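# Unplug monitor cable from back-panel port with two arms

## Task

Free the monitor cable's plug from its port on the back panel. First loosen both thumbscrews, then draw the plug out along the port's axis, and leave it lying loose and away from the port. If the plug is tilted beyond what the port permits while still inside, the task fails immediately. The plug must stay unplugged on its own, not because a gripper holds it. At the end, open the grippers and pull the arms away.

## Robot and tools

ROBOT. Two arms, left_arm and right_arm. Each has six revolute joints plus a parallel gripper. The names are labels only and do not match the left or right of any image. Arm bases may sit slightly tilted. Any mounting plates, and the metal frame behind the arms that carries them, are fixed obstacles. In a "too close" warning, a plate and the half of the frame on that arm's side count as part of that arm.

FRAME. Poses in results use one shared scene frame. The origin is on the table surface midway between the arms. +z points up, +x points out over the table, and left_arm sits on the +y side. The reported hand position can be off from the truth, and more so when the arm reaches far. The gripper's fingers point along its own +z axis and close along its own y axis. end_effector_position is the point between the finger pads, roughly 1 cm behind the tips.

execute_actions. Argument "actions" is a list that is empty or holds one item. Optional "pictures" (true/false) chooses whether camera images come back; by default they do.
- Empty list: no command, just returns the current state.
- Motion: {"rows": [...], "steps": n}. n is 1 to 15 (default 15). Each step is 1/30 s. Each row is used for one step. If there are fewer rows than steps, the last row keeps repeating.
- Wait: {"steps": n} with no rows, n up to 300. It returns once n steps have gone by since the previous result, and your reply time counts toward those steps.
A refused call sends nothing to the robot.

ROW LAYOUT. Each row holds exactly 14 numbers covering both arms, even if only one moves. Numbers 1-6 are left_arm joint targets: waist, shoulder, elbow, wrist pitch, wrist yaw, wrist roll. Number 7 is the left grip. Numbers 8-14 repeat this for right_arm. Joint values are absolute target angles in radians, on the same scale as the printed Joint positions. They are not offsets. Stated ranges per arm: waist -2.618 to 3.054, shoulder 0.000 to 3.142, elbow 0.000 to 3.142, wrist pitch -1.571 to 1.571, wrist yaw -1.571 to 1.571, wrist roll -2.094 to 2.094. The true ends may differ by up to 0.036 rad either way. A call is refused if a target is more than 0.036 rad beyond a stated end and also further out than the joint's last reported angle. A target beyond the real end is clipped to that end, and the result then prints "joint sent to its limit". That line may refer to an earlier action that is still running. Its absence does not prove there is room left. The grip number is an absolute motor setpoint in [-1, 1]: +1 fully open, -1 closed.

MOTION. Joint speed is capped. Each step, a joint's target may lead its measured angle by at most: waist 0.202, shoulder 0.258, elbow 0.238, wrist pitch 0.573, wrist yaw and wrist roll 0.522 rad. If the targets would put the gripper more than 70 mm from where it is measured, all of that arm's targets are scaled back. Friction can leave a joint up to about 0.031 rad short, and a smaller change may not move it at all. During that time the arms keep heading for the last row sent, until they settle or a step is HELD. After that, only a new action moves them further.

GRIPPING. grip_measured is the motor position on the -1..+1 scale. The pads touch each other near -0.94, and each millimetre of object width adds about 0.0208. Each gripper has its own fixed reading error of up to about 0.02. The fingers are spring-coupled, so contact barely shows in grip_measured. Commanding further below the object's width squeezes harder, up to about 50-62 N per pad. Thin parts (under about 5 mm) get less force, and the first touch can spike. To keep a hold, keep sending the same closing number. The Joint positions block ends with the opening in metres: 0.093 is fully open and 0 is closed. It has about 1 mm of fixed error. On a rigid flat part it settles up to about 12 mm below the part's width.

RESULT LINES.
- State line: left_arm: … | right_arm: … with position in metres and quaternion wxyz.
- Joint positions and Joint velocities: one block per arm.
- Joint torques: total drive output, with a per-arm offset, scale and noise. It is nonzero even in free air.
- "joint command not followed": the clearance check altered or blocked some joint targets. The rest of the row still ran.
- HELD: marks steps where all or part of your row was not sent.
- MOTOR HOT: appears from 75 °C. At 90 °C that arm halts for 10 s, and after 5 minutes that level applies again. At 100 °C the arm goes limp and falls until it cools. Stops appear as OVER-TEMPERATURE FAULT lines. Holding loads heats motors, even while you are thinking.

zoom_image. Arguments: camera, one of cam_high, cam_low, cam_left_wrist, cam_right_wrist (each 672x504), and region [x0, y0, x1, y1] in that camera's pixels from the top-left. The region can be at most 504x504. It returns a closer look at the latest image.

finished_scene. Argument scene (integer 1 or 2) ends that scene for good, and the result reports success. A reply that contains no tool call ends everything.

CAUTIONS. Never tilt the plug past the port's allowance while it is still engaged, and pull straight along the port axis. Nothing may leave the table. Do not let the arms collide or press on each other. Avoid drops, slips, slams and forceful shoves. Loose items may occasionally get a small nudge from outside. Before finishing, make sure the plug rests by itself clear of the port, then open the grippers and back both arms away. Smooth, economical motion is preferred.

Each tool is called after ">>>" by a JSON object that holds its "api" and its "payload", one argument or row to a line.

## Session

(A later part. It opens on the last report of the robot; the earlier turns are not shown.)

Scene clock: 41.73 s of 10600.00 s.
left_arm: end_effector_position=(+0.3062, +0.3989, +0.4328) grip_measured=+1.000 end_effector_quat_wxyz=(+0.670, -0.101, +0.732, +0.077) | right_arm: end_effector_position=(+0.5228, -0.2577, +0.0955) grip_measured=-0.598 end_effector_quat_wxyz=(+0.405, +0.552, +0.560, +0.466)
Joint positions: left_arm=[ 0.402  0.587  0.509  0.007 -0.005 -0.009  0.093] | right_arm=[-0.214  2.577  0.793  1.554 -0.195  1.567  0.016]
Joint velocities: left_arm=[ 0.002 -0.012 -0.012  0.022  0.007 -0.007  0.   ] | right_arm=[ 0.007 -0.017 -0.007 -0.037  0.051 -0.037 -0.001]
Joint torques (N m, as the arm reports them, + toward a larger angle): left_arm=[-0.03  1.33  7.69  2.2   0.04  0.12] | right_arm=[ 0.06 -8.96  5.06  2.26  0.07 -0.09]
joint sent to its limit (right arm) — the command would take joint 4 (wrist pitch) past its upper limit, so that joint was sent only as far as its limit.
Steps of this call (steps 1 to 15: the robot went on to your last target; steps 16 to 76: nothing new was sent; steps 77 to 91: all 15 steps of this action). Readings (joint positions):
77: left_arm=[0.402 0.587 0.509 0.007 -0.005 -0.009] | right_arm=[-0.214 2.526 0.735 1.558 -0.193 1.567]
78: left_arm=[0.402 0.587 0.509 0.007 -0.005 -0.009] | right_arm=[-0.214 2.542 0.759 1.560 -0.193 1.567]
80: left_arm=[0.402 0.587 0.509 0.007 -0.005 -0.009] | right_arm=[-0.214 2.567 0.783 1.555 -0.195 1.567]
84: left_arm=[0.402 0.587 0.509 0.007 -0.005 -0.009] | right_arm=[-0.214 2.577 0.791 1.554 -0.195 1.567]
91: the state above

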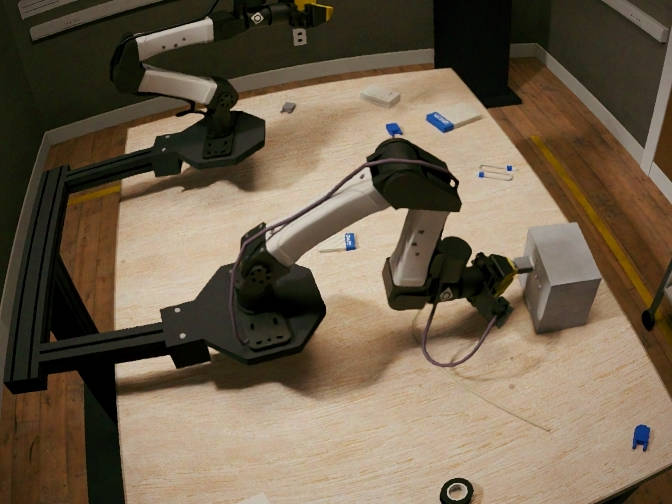

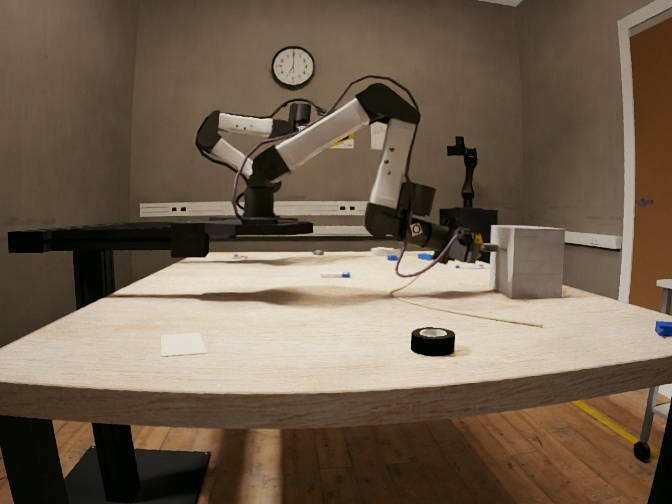

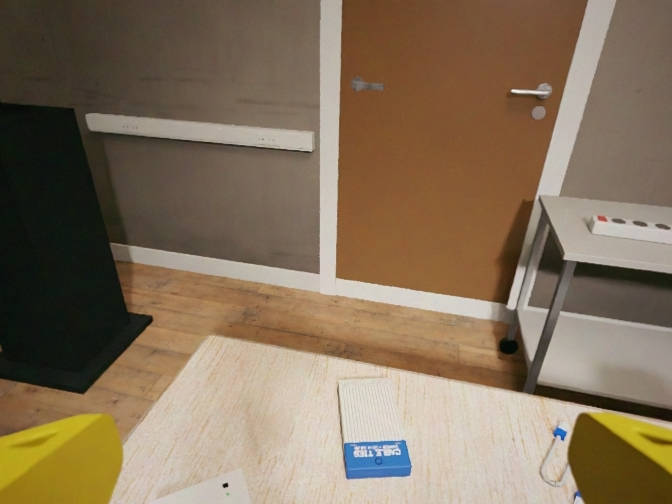

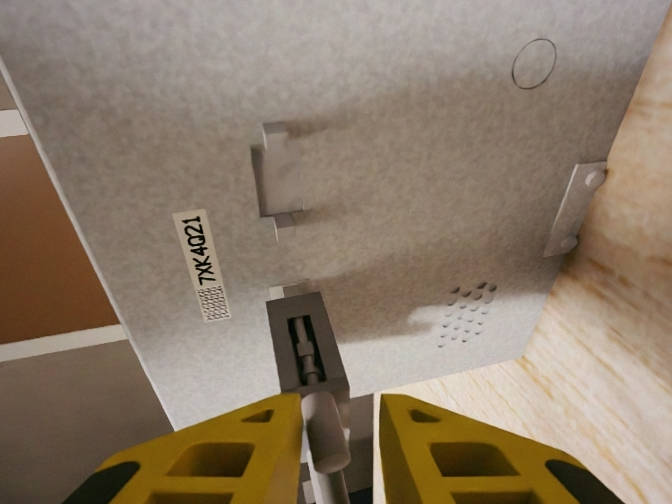

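>>> {"api": "execute_actions", "payload": {
  "actions": [
    {"rows":[[0.4,0.6,0.5,0,0,0,1,-0.21,2.558,0.81,1.57,-0.2,1.95,-0.6]]}
  ]
}}

>>> {"api": "zoom_image", "payload": {
  "camera": "cam_high",
  "region": [480,235,550,290]
}}

Scene clock: 44.37 s of 10600.00 s.
left_arm: end_effector_position=(+0.3062, +0.3989, +0.4328) grip_measured=+1.000 end_effector_quat_wxyz=(+0.670, -0.101, +0.732, +0.077) | right_arm: end_effector_position=(+0.5219, -0.2581, +0.0916) grip_measured=-0.598 end_effector_quat_wxyz=(+0.312, +0.649, +0.454, +0.525)
Joint positions: left_arm=[ 0.402  0.587  0.509  0.007 -0.005 -0.009  0.093] | right_arm=[-0.214  2.576  0.793  1.536 -0.191  1.924  0.016]
Joint velocities: left_arm=[ 0.017 -0.012  0.012  0.022  0.051 -0.037  0.   ] | right_arm=[ 0.012  0.007 -0.002 -0.022 -0.037  0.081  0.001]
Joint torques (N m, as the arm reports them, + toward a larger angle): left_arm=[-0.07  1.3   7.67  2.2   0.03  0.13] | right_arm=[  0.53 -10.57   4.99   2.42  -0.01   0.07]
joint sent to its limit (right arm) — the command would take joint 4 (wrist pitch) past its upper limit, so that joint was sent only as far as its limit.
Steps of this call (steps 1 to 15: the robot went on to your last target; steps 16 to 64: nothing new was sent; steps 65 to 79: all 15 steps of this action). Readings (joint positions):
65: left_arm=[0.402 0.587 0.509 0.007 -0.005 -0.009] | right_arm=[-0.214 2.577 0.793 1.555 -0.195 1.628]
66: left_arm=[0.402 0.587 0.509 0.007 -0.005 -0.009] | right_arm=[-0.214 2.576 0.793 1.555 -0.195 1.693]
68: left_arm=[0.402 0.587 0.509 0.007 -0.005 -0.009] | right_arm=[-0.214 2.576 0.793 1.554 -0.195 1.783]
72: left_arm=[0.402 0.587 0.509 0.007 -0.005 -0.009] | right_arm=[-0.214 2.576 0.793 1.542 -0.192 1.875]
79: the state above

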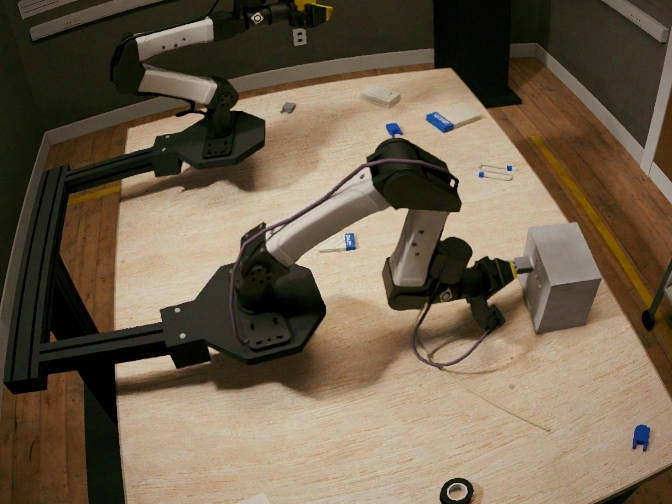

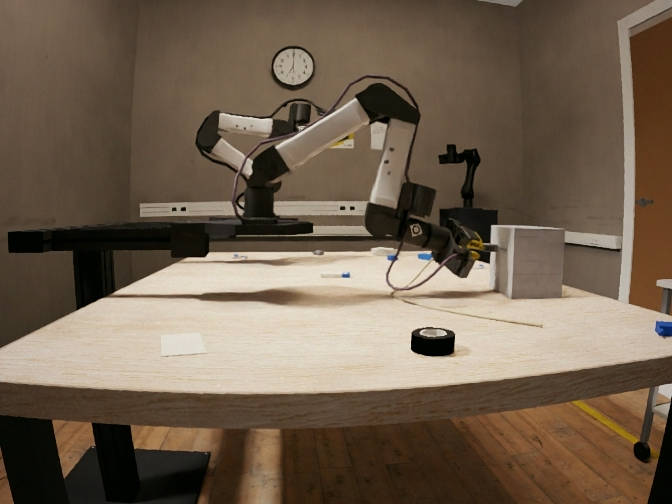

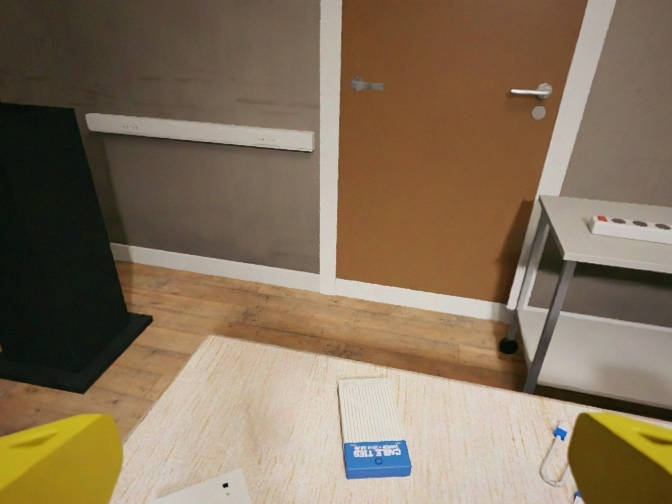

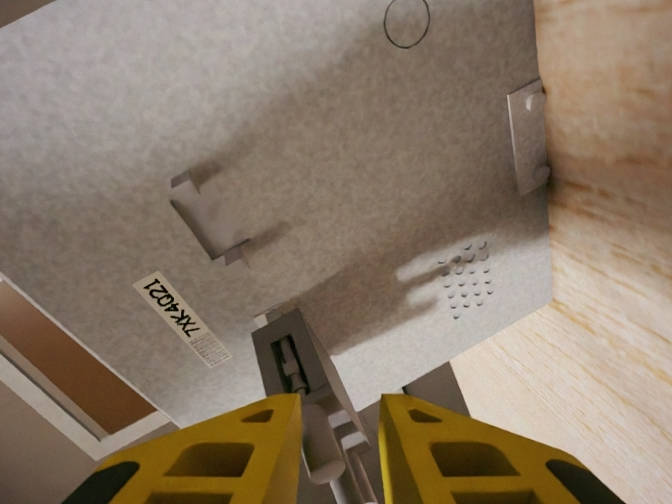

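Region (480, 235, 550, 290) of cam_high's 672x504 image, scaled by 7.200, with more detail than that image has; it fills the top 396 rows of this view, and the rest is white.

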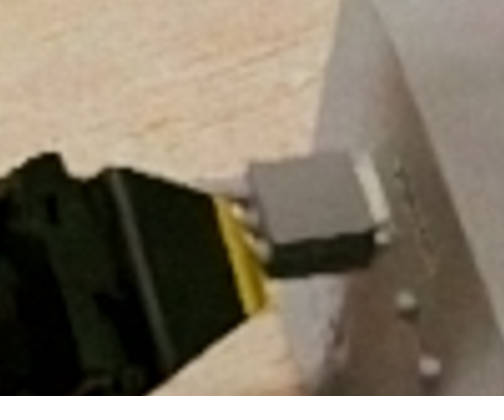

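>>> {"api": "execute_actions", "payload": {
  "actions": [
    {"rows":[[0.4,0.6,0.5,0,0,0,1,-0.295,2.545,0.81,1.53,-0.37,1.57,-0.5]]}
  ],
  "pictures": false
}}

>>> {"api": "execute_actions", "payload": {
  "actions": [
    {"steps":10}
  ]
}}

>>> {"api": "zoom_image", "payload": {
  "camera": "cam_high",
  "region": [480,235,550,290]
}}

Scene clock: 50.00 s of 10600.00 s.
left_arm: end_effector_position=(+0.3062, +0.3989, +0.4328) grip_measured=+1.000 end_effector_quat_wxyz=(+0.670, -0.101, +0.732, +0.077) | right_arm: end_effector_position=(+0.5189, -0.2724, +0.1002) grip_measured=-0.501 end_effector_quat_wxyz=(+0.373, +0.546, +0.563, +0.496)
Joint positions: left_arm=[ 0.402  0.587  0.509  0.007 -0.005 -0.009  0.093] | right_arm=[-0.3    2.558  0.793  1.53  -0.355  1.591  0.021]
Joint velocities: left_arm=[-0.022 -0.007  0.002 -0.022  0.037  0.037  0.   ] | right_arm=[ 0.017  0.017  0.007 -0.007 -0.066 -0.051 -0.   ]
Joint torques (N m, as the arm reports them, + toward a larger angle): left_arm=[-0.01  1.22  7.69  2.2   0.02  0.14] | right_arm=[  0.45 -10.19   4.85   2.06  -0.07  -0.21]
joint sent to its limit (right arm) — the command would take joint 4 (wrist pitch) past its upper limit, so that joint was sent only as far as its limit.
Steps of this call (steps 1 to 30: the robot went on to your last target; steps 31 to 90: nothing new was sent; then 2.13 s passed at rest; steps 91 to 105: all 15 steps of this action). Readings (joint positions):
91: left_arm=[0.402 0.587 0.509 0.007 -0.005 -0.009] | right_arm=[-0.225 2.576 0.793 1.532 -0.216 1.878]
92: left_arm=[0.402 0.587 0.509 0.007 -0.005 -0.009] | right_arm=[-0.242 2.573 0.793 1.531 -0.249 1.818]
94: left_arm=[0.402 0.587 0.509 0.007 -0.005 -0.009] | right_arm=[-0.279 2.565 0.793 1.530 -0.289 1.731]
98: left_arm=[0.402 0.587 0.509 0.007 -0.005 -0.009] | right_arm=[-0.301 2.558 0.793 1.530 -0.327 1.640]
105: the state above

Scene clock: 50.33 s of 10600.00 s.
left_arm: end_effector_position=(+0.3062, +0.3989, +0.4328) grip_measured=+1.000 end_effector_quat_wxyz=(+0.670, -0.101, +0.732, +0.077) | right_arm: end_effector_position=(+0.5188, -0.2714, +0.1003) grip_measured=-0.501 end_effector_quat_wxyz=(+0.374, +0.542, +0.567, +0.496)
Joint positions: left_arm=[ 0.402  0.587  0.509  0.007 -0.005 -0.009  0.093] | right_arm=[-0.3    2.558  0.793  1.53  -0.361  1.58   0.021]
Joint velocities: left_arm=[ 0.002  0.002  0.007 -0.051  0.037 -0.037  0.   ] | right_arm=[ 0.002 -0.007  0.017 -0.037  0.007  0.007  0.001]
Joint torques (N m, as the arm reports them, + toward a larger angle): left_arm=[-0.13  1.25  7.63  2.18  0.03  0.14] | right_arm=[  0.38 -10.31   4.95   2.13  -0.01  -0.26]
Steps of this call (steps 1 to 10: the robot went on to your last target). Readings (joint positions):
1: left_arm=[0.402 0.587 0.509 0.007 -0.005 -0.009] | right_arm=[-0.300 2.558 0.793 1.530 -0.357 1.589]
2: left_arm=[0.402 0.587 0.509 0.007 -0.005 -0.009] | right_arm=[-0.300 2.558 0.793 1.530 -0.358 1.587]
4: left_arm=[0.402 0.587 0.509 0.007 -0.005 -0.009] | right_arm=[-0.300 2.558 0.793 1.530 -0.359 1.584]
8: left_arm=[0.402 0.587 0.509 0.007 -0.005 -0.009] | right_arm=[-0.300 2.558 0.793 1.530 -0.361 1.581]
10: the state above

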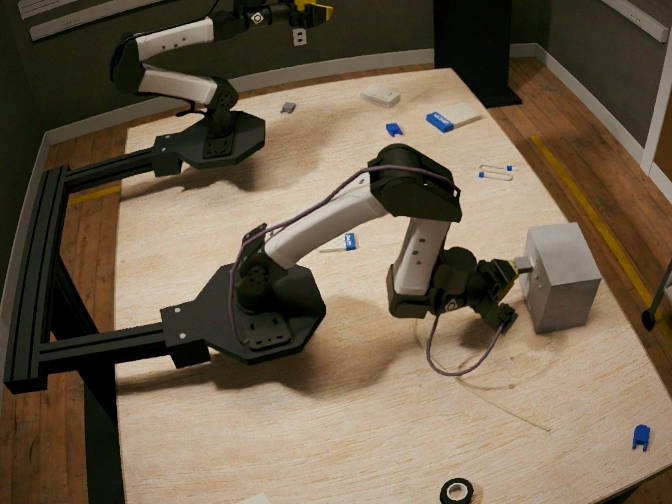

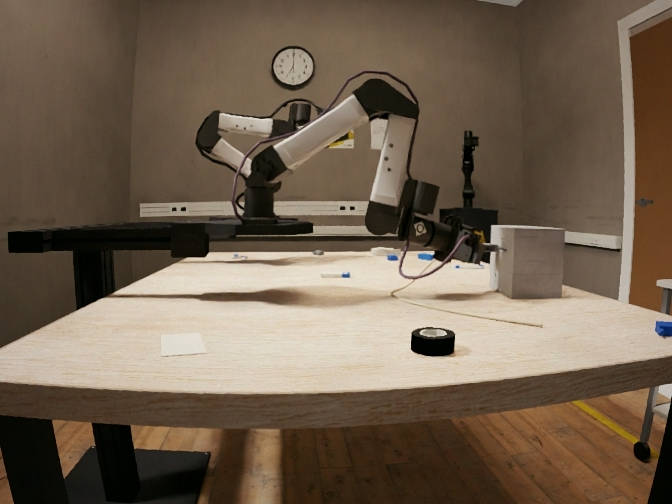

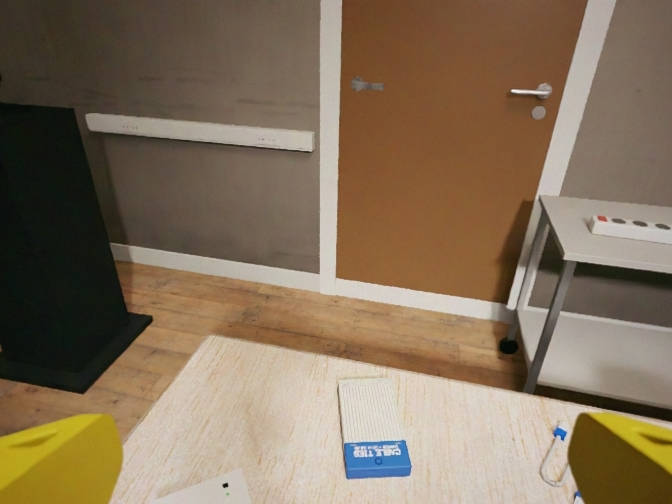

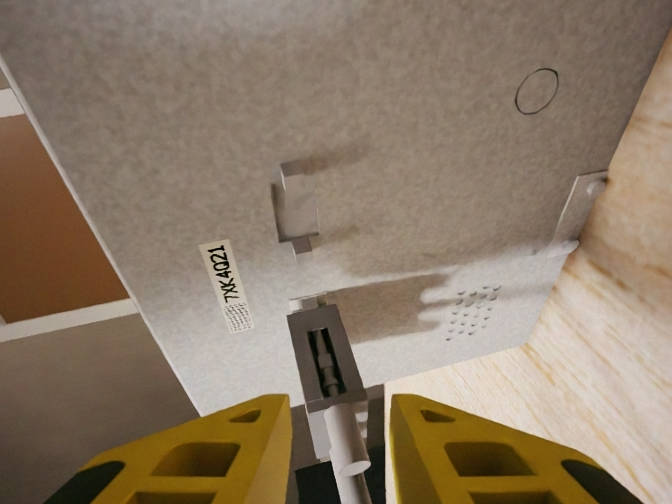

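Region (480, 235, 550, 290) of cam_high's 672x504 image, scaled by 7.200, with more detail than that image has; it fills the top 396 rows of this view, and the rest is white.

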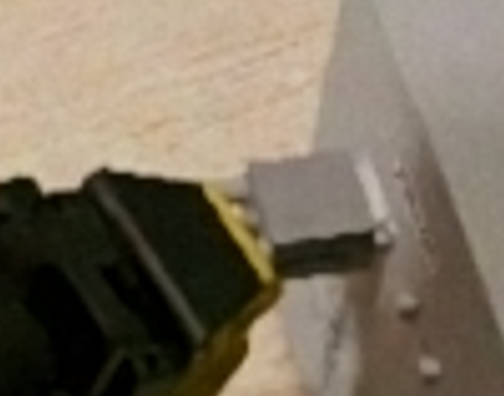

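>>> {"api": "execute_actions", "payload": {
  "actions": [
    {"rows":[[0.4,0.6,0.5,0,0,0,1,-0.295,2.595,0.855,1.53,-0.37,1.57,-0.5]]}
  ],
  "pictures": false
}}

>>> {"api": "execute_actions", "payload": {
  "actions": [
    {"rows":[[0.4,0.6,0.5,0,0,0,1,-0.295,2.595,0.855,1.53,-0.37,1.57,-0.9]]}
  ]
}}

>>> {"api": "zoom_image", "payload": {
  "camera": "cam_high",
  "region": [480,235,550,290]
}}

Scene clock: 54.30 s of 10600.00 s.
left_arm: end_effector_position=(+0.3062, +0.3989, +0.4328) grip_measured=+1.000 end_effector_quat_wxyz=(+0.670, -0.101, +0.732, +0.077) | right_arm: end_effector_position=(+0.5283, -0.2732, +0.0998) grip_measured=-0.501 end_effector_quat_wxyz=(+0.380, +0.535, +0.565, +0.500)
Joint positions: left_arm=[ 0.402  0.587  0.509  0.007 -0.005 -0.009  0.093] | right_arm=[-0.3    2.582  0.838  1.53  -0.363  1.579  0.021]
Joint velocities: left_arm=[ 0.007  0.012 -0.007  0.037  0.007  0.051  0.   ] | right_arm=[-0.002 -0.007 -0.002 -0.037  0.022 -0.066  0.   ]
Joint torques (N m, as the arm reports them, + toward a larger angle): left_arm=[-0.01  1.37  7.63  2.19  0.02  0.1 ] | right_arm=[ 0.27 -8.68  5.31  2.13 -0.02 -0.27]
Steps of this call (steps 1 to 30: the robot went on to your last target; steps 31 to 90: nothing new was sent; then 0.47 s passed at rest; steps 91 to 105: all 15 steps of this action). Readings (joint positions):
91: left_arm=[0.402 0.587 0.509 0.007 -0.005 -0.009] | right_arm=[-0.300 2.562 0.800 1.530 -0.363 1.579]
92: left_arm=[0.402 0.587 0.509 0.007 -0.005 -0.009] | right_arm=[-0.300 2.570 0.815 1.530 -0.363 1.579]
94: left_arm=[0.402 0.587 0.509 0.007 -0.005 -0.009] | right_arm=[-0.300 2.581 0.834 1.530 -0.363 1.579]
98: left_arm=[0.402 0.587 0.509 0.007 -0.005 -0.009] | right_arm=[-0.300 2.582 0.838 1.530 -0.363 1.579]
105: the state above

Scene clock: 54.80 s of 10600.00 s.
left_arm: end_effector_position=(+0.3062, +0.3989, +0.4328) grip_measured=+1.000 end_effector_quat_wxyz=(+0.670, -0.101, +0.732, +0.077) | right_arm: end_effector_position=(+0.5283, -0.2732, +0.0998) grip_measured=-0.898 end_effector_quat_wxyz=(+0.380, +0.535, +0.565, +0.500)
Joint positions: left_arm=[ 0.402  0.587  0.509  0.007 -0.005 -0.009  0.093] | right_arm=[-0.3    2.582  0.838  1.53  -0.363  1.578  0.002]
Joint velocities: left_arm=[-0.007  0.012  0.002  0.051 -0.051 -0.007  0.   ] | right_arm=[-0.007 -0.022 -0.007  0.037  0.066  0.037  0.   ]
Joint torques (N m, as the arm reports them, + toward a larger angle): left_arm=[-0.08  1.2   7.7   2.2   0.02  0.17] | right_arm=[ 0.3  -8.77  5.18  2.18 -0.01 -0.23]
Steps of this call (steps 1 to 15: all 15 steps of this action). Readings (joint positions):
1: left_arm=[0.402 0.587 0.509 0.007 -0.005 -0.009] | right_arm=[-0.300 2.582 0.838 1.530 -0.363 1.578]
2: left_arm=[0.402 0.587 0.509 0.007 -0.005 -0.009] | right_arm=[-0.300 2.582 0.838 1.530 -0.363 1.578]
4: left_arm=[0.402 0.587 0.509 0.007 -0.005 -0.009] | right_arm=[-0.300 2.582 0.838 1.530 -0.363 1.578]
8: left_arm=[0.402 0.587 0.509 0.007 -0.005 -0.009] | right_arm=[-0.300 2.582 0.838 1.530 -0.363 1.578]
15: the state above

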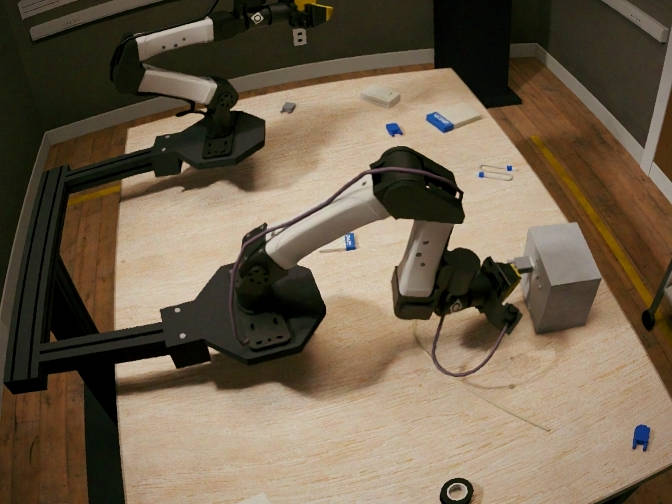

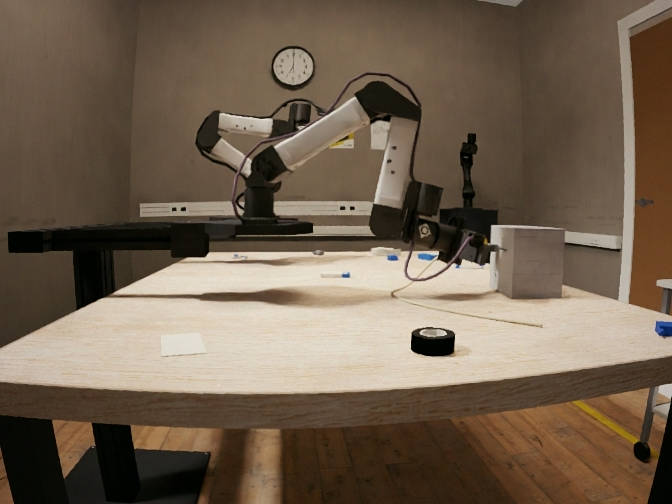

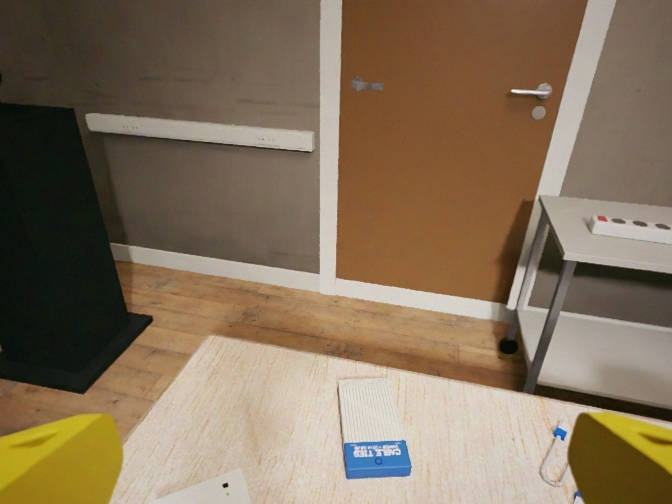

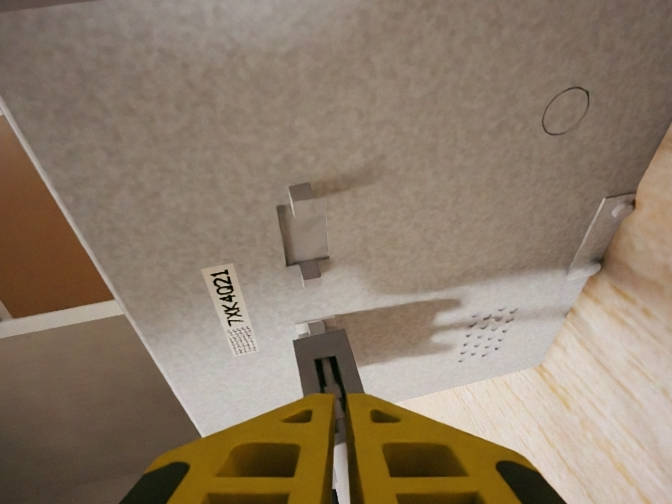

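Region (480, 235, 550, 290) of cam_high's 672x504 image, scaled by 7.200, with more detail than that image has; it fills the top 396 rows of this view, and the rest is white.

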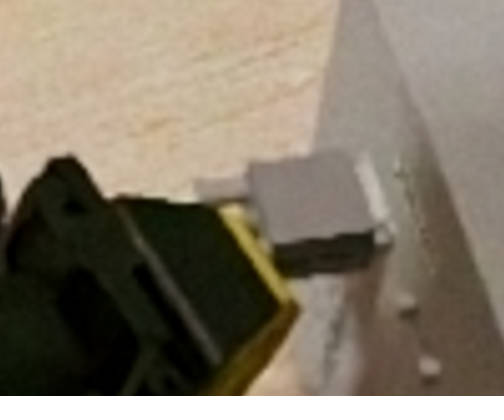

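>>> {"api": "execute_actions", "payload": {
  "actions": [
    {"rows":[[0.4,0.6,0.5,0,0,0,1,-0.295,2.595,0.855,1.53,-0.37,1.57,-0.55],[0.4,0.6,0.5,0,0,0,1,-0.295,2.595,0.855,1.53,-0.37,1.57,-0.55],[0.4,0.6,0.5,0,0,0,1,-0.295,2.595,0.855,1.53,-0.37,1.57,-0.55],[0.4,0.6,0.5,0,0,0,1,-0.295,2.595,0.855,1.53,-0.37,1.57,-0.55],[0.4,0.6,0.5,0,0,0,1,-0.295,2.595,0.855,1.51,-0.44,1.57,-0.55]]}
  ],
  "pictures": false
}}

>>> {"api": "execute_actions", "payload": {
  "actions": [
    {"rows":[[0.4,0.6,0.5,0,0,0,1,-0.295,2.595,0.855,1.51,-0.44,1.57,-0.95]]}
  ]
}}

>>> {"api": "execute_actions", "payload": {
  "actions": [
    {"rows":[[0.4,0.6,0.5,0,0,0,1,-0.295,2.595,0.855,1.55,-0.44,1.1,-0.95]]}
  ]
}}

Scene clock: 59.13 s of 10600.00 s.
left_arm: end_effector_position=(+0.3062, +0.3989, +0.4328) grip_measured=+1.000 end_effector_quat_wxyz=(+0.670, -0.101, +0.732, +0.077) | right_arm: end_effector_position=(+0.5257, -0.2623, +0.0974) grip_measured=-0.551 end_effector_quat_wxyz=(+0.357, +0.523, +0.579, +0.513)
Joint positions: left_arm=[ 0.402  0.587  0.509  0.007 -0.005 -0.009  0.093] | right_arm=[-0.3    2.582  0.838  1.514 -0.426  1.578  0.019]
Joint velocities: left_arm=[ 0.002 -0.002 -0.017  0.007 -0.022  0.007  0.   ] | right_arm=[-0.017 -0.002  0.002 -0.007 -0.022  0.007  0.   ]
Joint torques (N m, as the arm reports them, + toward a larger angle): left_arm=[-0.05  1.32  7.48  2.21  0.03  0.14] | right_arm=[ 0.18 -8.48  5.11  2.09  0.01 -0.2 ]
Steps of this call (steps 1 to 15: the robot went on to your last target; steps 16 to 90: nothing new was sent; then 0.83 s passed at rest; steps 91 to 105: all 15 steps of this action). Readings (joint positions):
91: left_arm=[0.402 0.587 0.509 0.007 -0.005 -0.009] | right_arm=[-0.300 2.582 0.838 1.530 -0.363 1.578]
92: left_arm=[0.402 0.587 0.509 0.007 -0.005 -0.009] | right_arm=[-0.300 2.582 0.838 1.530 -0.363 1.578]
94: left_arm=[0.402 0.587 0.509 0.007 -0.005 -0.009] | right_arm=[-0.300 2.582 0.838 1.530 -0.363 1.578]
98: left_arm=[0.402 0.587 0.509 0.007 -0.005 -0.009] | right_arm=[-0.300 2.582 0.838 1.520 -0.403 1.578]
105: the state above

Scene clock: 59.63 s of 10600.00 s.
left_arm: end_effector_position=(+0.3062, +0.3989, +0.4328) grip_measured=+1.000 end_effector_quat_wxyz=(+0.670, -0.101, +0.732, +0.077) | right_arm: end_effector_position=(+0.5257, -0.2644, +0.0967) grip_measured=-0.948 end_effector_quat_wxyz=(+0.358, +0.526, +0.578, +0.511)
Joint positions: left_arm=[ 0.402  0.587  0.509  0.007 -0.005 -0.009  0.093] | right_arm=[-0.303  2.582  0.839  1.51  -0.423  1.578  0.   ]
Joint velocities: left_arm=[-0.017 -0.002 -0.002  0.007 -0.007 -0.066  0.   ] | right_arm=[-0.017 -0.002 -0.002  0.022  0.007 -0.022  0.   ]
Joint torques (N m, as the arm reports them, + toward a larger angle): left_arm=[0.   1.33 7.61 2.22 0.06 0.13] | right_arm=[ 0.74 -8.53  5.07  2.12 -0.12 -0.24]
Steps of this call (steps 1 to 15: all 15 steps of this action). Readings (joint positions):
1: left_arm=[0.402 0.587 0.509 0.007 -0.005 -0.009] | right_arm=[-0.300 2.582 0.838 1.514 -0.427 1.578]
2: left_arm=[0.402 0.587 0.509 0.007 -0.005 -0.009] | right_arm=[-0.300 2.582 0.838 1.513 -0.428 1.578]
4: left_arm=[0.402 0.587 0.509 0.007 -0.005 -0.009] | right_arm=[-0.304 2.582 0.839 1.511 -0.421 1.578]
8: left_arm=[0.402 0.587 0.509 0.007 -0.005 -0.009] | right_arm=[-0.303 2.582 0.839 1.510 -0.423 1.578]
15: the state above

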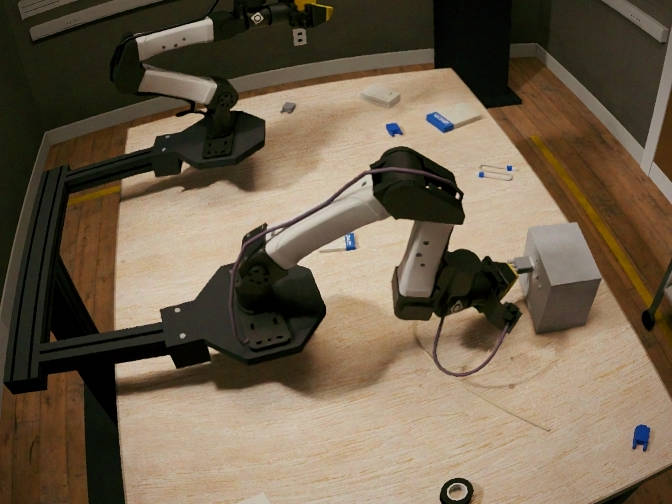

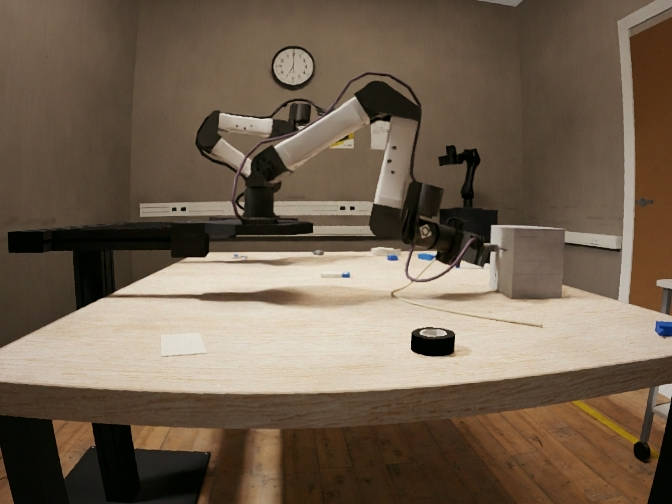

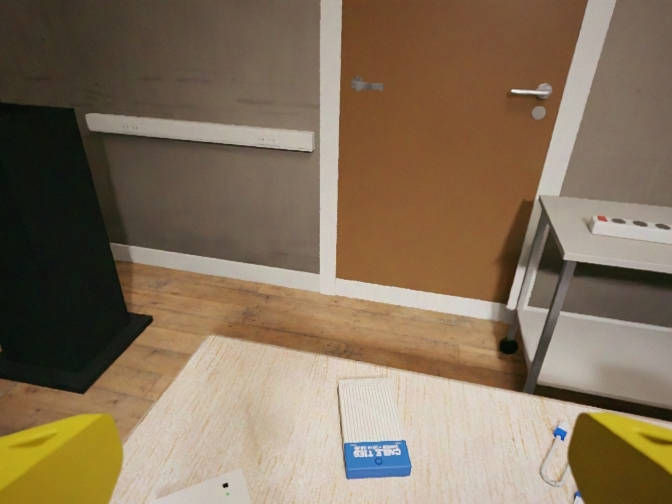

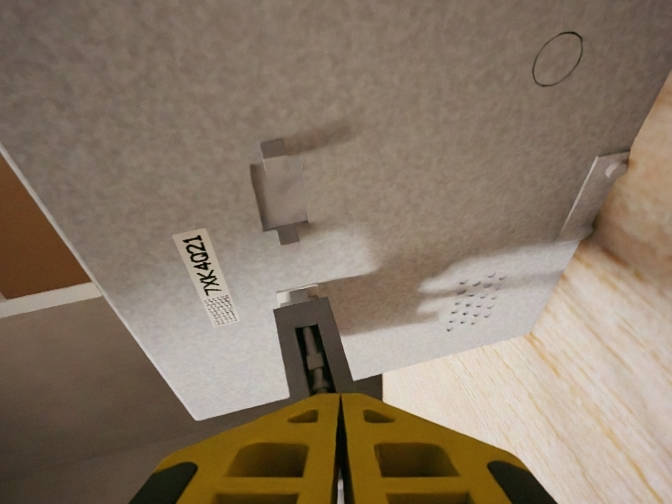

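Scene clock: 60.13 s of 10600.00 s.
left_arm: end_effector_position=(+0.3062, +0.3989, +0.4328) grip_measured=+1.000 end_effector_quat_wxyz=(+0.670, -0.101, +0.732, +0.077) | right_arm: end_effector_position=(+0.5264, -0.2647, +0.1002) grip_measured=-0.948 end_effector_quat_wxyz=(+0.470, +0.378, +0.678, +0.420)
Joint positions: left_arm=[ 0.402  0.587  0.509  0.007 -0.005 -0.009  0.093] | right_arm=[-0.303  2.584  0.839  1.529 -0.423  1.125  0.   ]
Joint velocities: left_arm=[ 0.002 -0.007 -0.002  0.007  0.007  0.007  0.   ] | right_arm=[-0.002 -0.002  0.012  0.037 -0.022 -0.168  0.   ]
Joint torques (N m, as the arm reports them, + toward a larger angle): left_arm=[-0.09  1.4   7.65  2.17  0.03  0.11] | right_arm=[ 0.42 -8.88  5.22  2.36 -0.09 -0.18]
Steps of this call (steps 1 to 15: all 15 steps of this action). Readings (joint positions):
1: left_arm=[0.402 0.587 0.509 0.007 -0.005 -0.009] | right_arm=[-0.303 2.583 0.839 1.513 -0.423 1.501]
2: left_arm=[0.402 0.587 0.509 0.007 -0.005 -0.009] | right_arm=[-0.303 2.583 0.839 1.517 -0.423 1.422]
4: left_arm=[0.402 0.587 0.509 0.007 -0.005 -0.009] | right_arm=[-0.303 2.583 0.839 1.522 -0.423 1.308]
8: left_arm=[0.402 0.587 0.509 0.007 -0.005 -0.009] | right_arm=[-0.303 2.584 0.839 1.527 -0.423 1.190]
15: the state above

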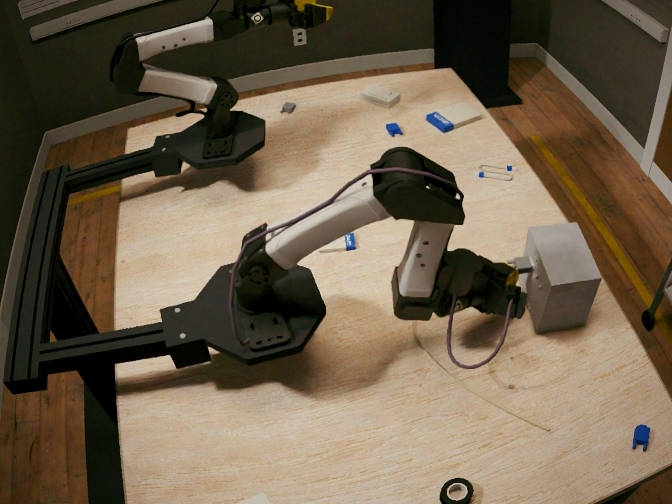

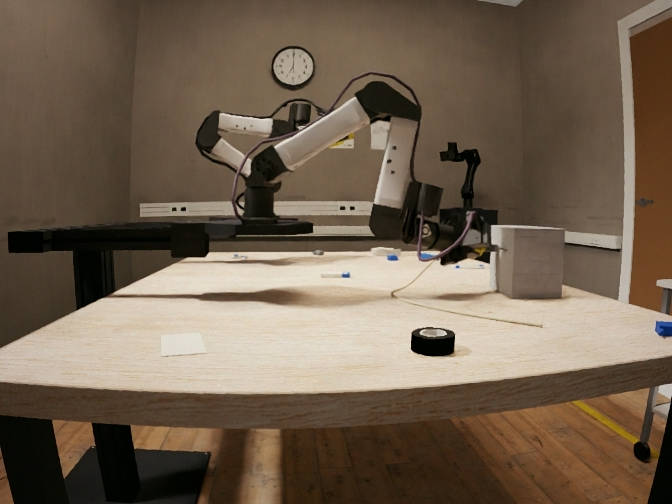

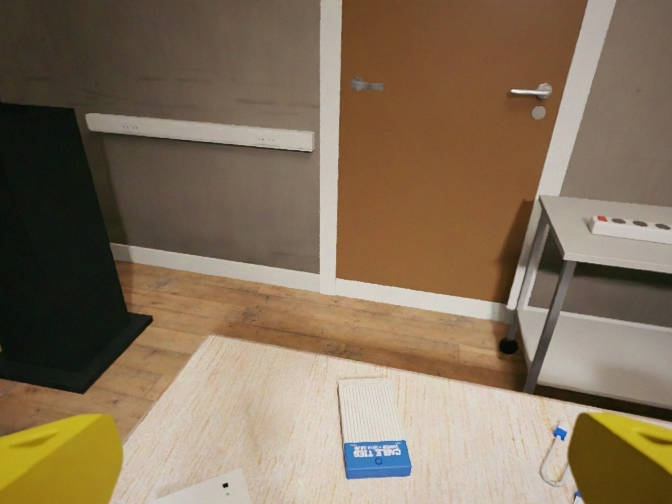

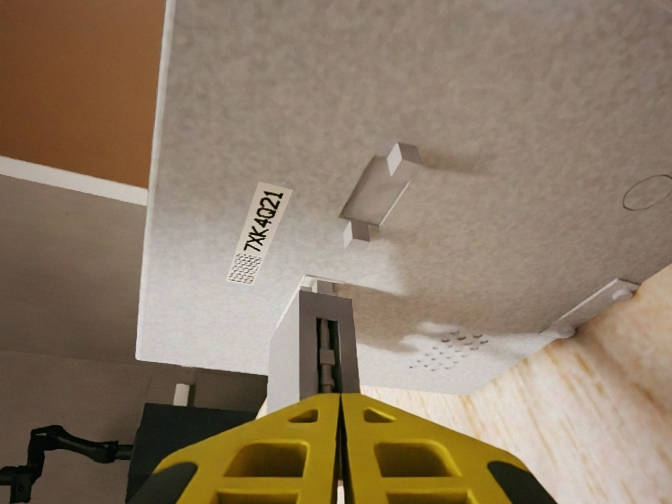

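>>> {"api": "execute_actions", "payload": {
  "actions": [
    {"rows":[[0.4,0.6,0.5,0,0,0,1,-0.295,2.595,0.855,1.53,-0.44,1.57,-0.55],[0.4,0.6,0.5,0,0,0,1,-0.295,2.595,0.855,1.53,-0.44,1.57,-0.55],[0.4,0.6,0.5,0,0,0,1,-0.295,2.595,0.855,1.53,-0.44,1.57,-0.55],[0.4,0.6,0.5,0,0,0,1,-0.295,2.595,0.855,1.53,-0.44,1.57,-0.55],[0.4,0.6,0.5,0,0,0,1,-0.283,2.595,0.855,1.51,-0.44,1.6,-0.55]]}
  ],
  "pictures": false
}}

>>> {"api": "execute_actions", "payload": {
  "actions": [
    {"rows":[[0.4,0.6,0.5,0,0,0,1,-0.283,2.595,0.855,1.51,-0.44,1.6,-0.95]],"steps":8}
  ]
}}

>>> {"api": "execute_actions", "payload": {
  "actions": [
    {"rows":[[0.4,0.6,0.5,0,0,0,1,-0.283,2.595,0.855,1.54,-0.44,0.9,-0.95]]}
  ]
}}

Scene clock: 65.97 s of 10600.00 s.
left_arm: end_effector_position=(+0.3062, +0.3989, +0.4328) grip_measured=+1.000 end_effector_quat_wxyz=(+0.670, -0.101, +0.732, +0.077) | right_arm: end_effector_position=(+0.5258, -0.2555, +0.0971) grip_measured=-0.551 end_effector_quat_wxyz=(+0.352, +0.518, +0.584, +0.517)
Joint positions: left_arm=[ 0.402  0.587  0.509  0.007 -0.005 -0.009  0.093] | right_arm=[-0.288  2.584  0.839  1.514 -0.433  1.577  0.019]
Joint velocities: left_arm=[-0.002  0.017  0.002  0.007 -0.007  0.007  0.   ] | right_arm=[ 0.007 -0.012  0.002 -0.022  0.022  0.198 -0.   ]
Joint torques (N m, as the arm reports them, + toward a larger angle): left_arm=[0.02 1.35 7.67 2.17 0.04 0.1 ] | right_arm=[ 0.25 -8.96  5.01  2.09  0.01 -0.1 ]
Steps of this call (steps 1 to 30: the robot went on to your last target; steps 31 to 90: nothing new was sent; then 2.33 s passed at rest; steps 91 to 105: all 15 steps of this action). Readings (joint positions):
91: left_arm=[0.402 0.587 0.509 0.007 -0.005 -0.009] | right_arm=[-0.303 2.584 0.839 1.531 -0.424 1.183]
92: left_arm=[0.402 0.587 0.509 0.007 -0.005 -0.009] | right_arm=[-0.303 2.584 0.839 1.531 -0.426 1.260]
94: left_arm=[0.402 0.587 0.509 0.007 -0.005 -0.009] | right_arm=[-0.303 2.584 0.839 1.529 -0.428 1.371]
98: left_arm=[0.402 0.587 0.509 0.007 -0.005 -0.009] | right_arm=[-0.293 2.584 0.839 1.519 -0.430 1.504]
105: the state above

Scene clock: 66.23 s of 10600.00 s.
left_arm: end_effector_position=(+0.3062, +0.3989, +0.4328) grip_measured=+1.000 end_effector_quat_wxyz=(+0.670, -0.101, +0.732, +0.077) | right_arm: end_effector_position=(+0.5261, -0.2555, +0.0975) grip_measured=-0.934 end_effector_quat_wxyz=(+0.350, +0.520, +0.581, +0.519)
Joint positions: left_arm=[ 0.402  0.587  0.509  0.007 -0.005 -0.009  0.093] | right_arm=[-0.288  2.584  0.839  1.515 -0.433  1.586  0.   ]
Joint velocities: left_arm=[-0.002 -0.002  0.007 -0.037  0.022 -0.022  0.   ] | right_arm=[ 0.007  0.002 -0.012 -0.022 -0.007  0.051  0.   ]
Joint torques (N m, as the arm reports them, + toward a larger angle): left_arm=[-0.02  1.37  7.6   2.19  0.04  0.13] | right_arm=[ 0.16 -8.91  4.99  2.06 -0.03  0.04]
Steps of this call (steps 1 to 8: all 8 steps of this action). Readings (joint positions):
1: left_arm=[0.402 0.587 0.509 0.007 -0.005 -0.009] | right_arm=[-0.288 2.584 0.839 1.513 -0.433 1.580]
2: left_arm=[0.402 0.587 0.509 0.007 -0.005 -0.009] | right_arm=[-0.288 2.584 0.839 1.515 -0.433 1.583]
4: left_arm=[0.402 0.587 0.509 0.007 -0.005 -0.009] | right_arm=[-0.288 2.584 0.839 1.515 -0.433 1.585]
8: the state above

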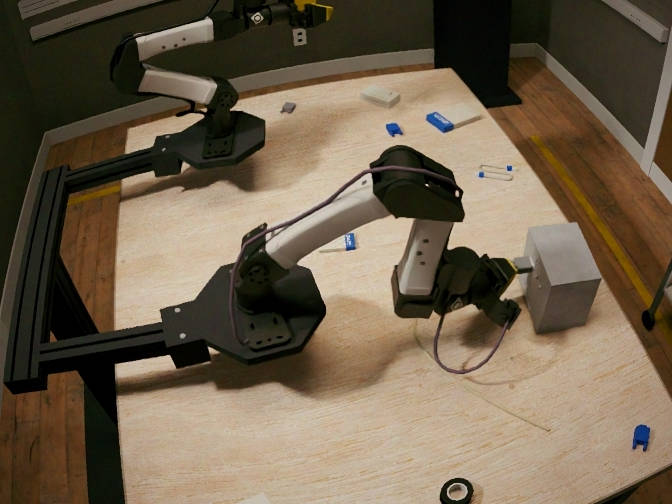

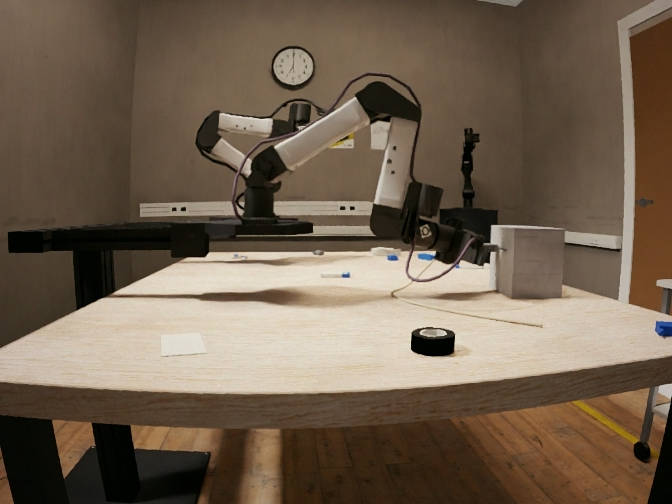

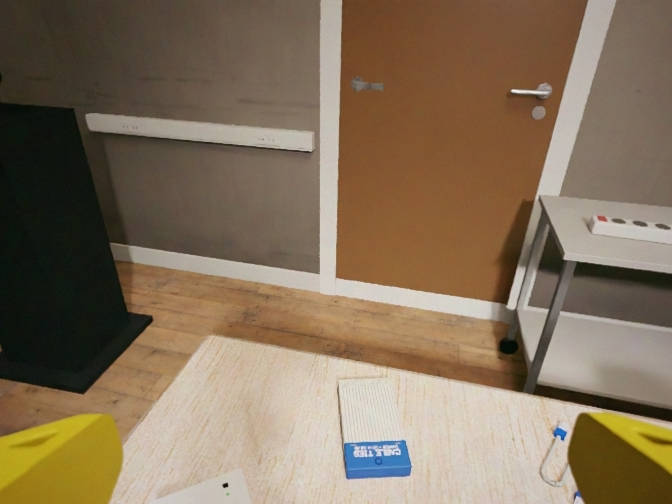

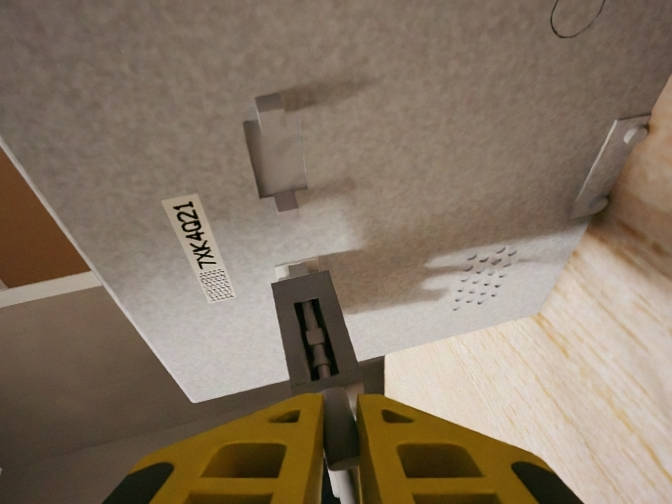

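Scene clock: 66.73 s of 10600.00 s.
left_arm: end_effector_position=(+0.3062, +0.3989, +0.4328) grip_measured=+1.000 end_effector_quat_wxyz=(+0.670, -0.101, +0.732, +0.077) | right_arm: end_effector_position=(+0.5264, -0.2551, +0.0994) grip_measured=-0.935 end_effector_quat_wxyz=(+0.498, +0.309, +0.713, +0.385)
Joint positions: left_arm=[ 0.402  0.587  0.509  0.007 -0.005 -0.009  0.093] | right_arm=[-0.288  2.584  0.839  1.523 -0.436  0.948  0.   ]
Joint velocities: left_arm=[ 0.002 -0.002 -0.002  0.022  0.051  0.051  0.   ] | right_arm=[-0.002 -0.012  0.012 -0.066 -0.007 -0.139  0.   ]
Joint torques (N m, as the arm reports them, + toward a larger angle): left_arm=[-0.08  1.36  7.56  2.17  0.05  0.11] | right_arm=[ 0.24 -8.96  5.1   2.27  0.07 -0.43]
Steps of this call (steps 1 to 15: all 15 steps of this action). Readings (joint positions):
1: left_arm=[0.402 0.587 0.509 0.007 -0.005 -0.009] | right_arm=[-0.288 2.584 0.839 1.517 -0.433 1.501]
2: left_arm=[0.402 0.587 0.509 0.007 -0.005 -0.009] | right_arm=[-0.288 2.584 0.839 1.519 -0.433 1.401]
4: left_arm=[0.402 0.587 0.509 0.007 -0.005 -0.009] | right_arm=[-0.288 2.584 0.839 1.521 -0.434 1.226]
8: left_arm=[0.402 0.587 0.509 0.007 -0.005 -0.009] | right_arm=[-0.288 2.584 0.839 1.523 -0.436 1.044]
15: the state above

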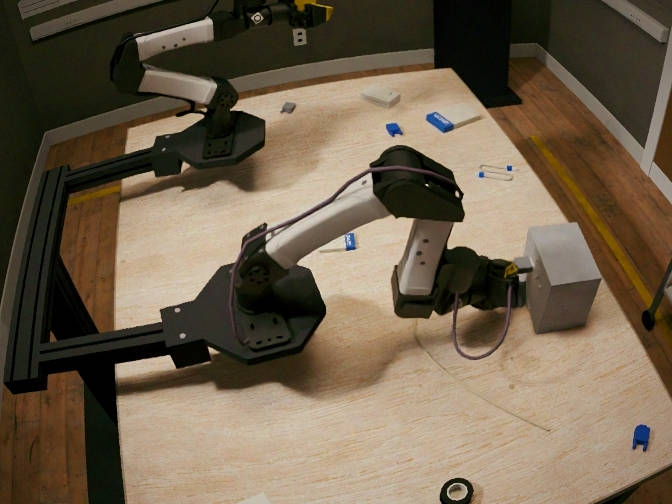

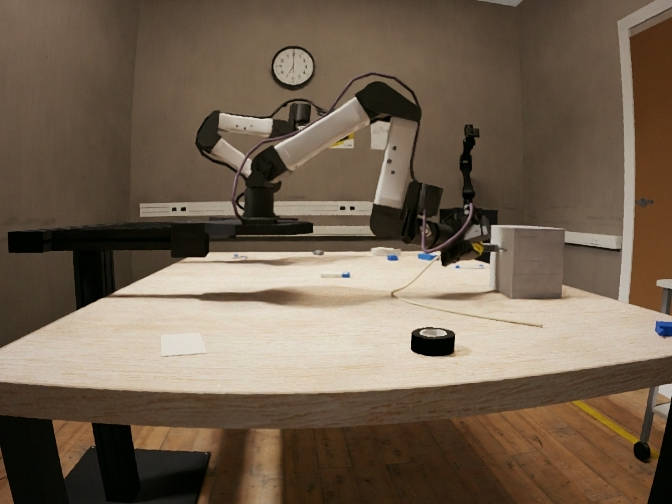

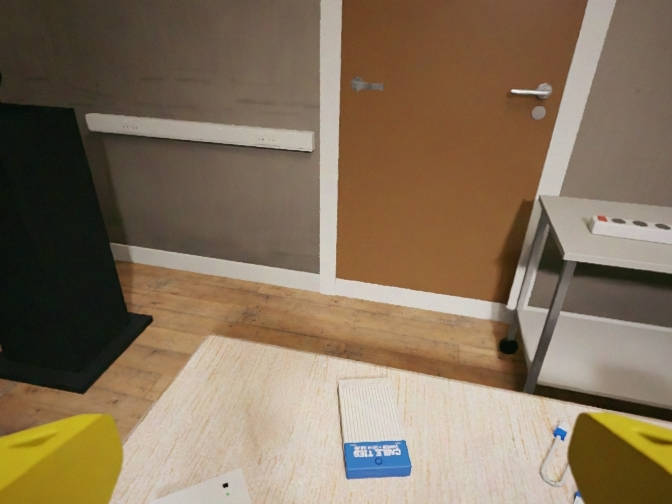

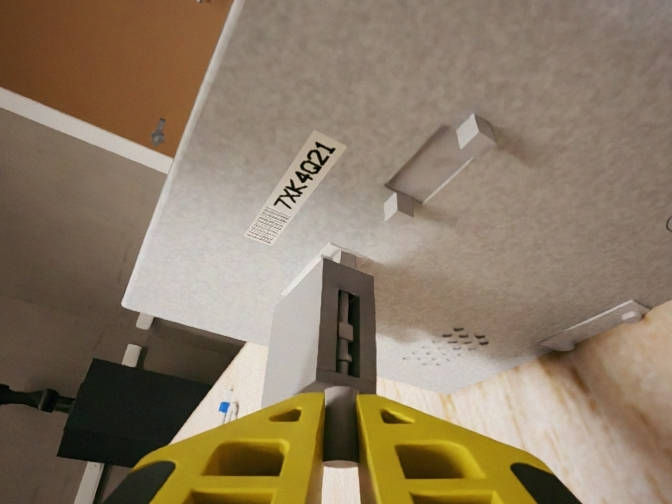

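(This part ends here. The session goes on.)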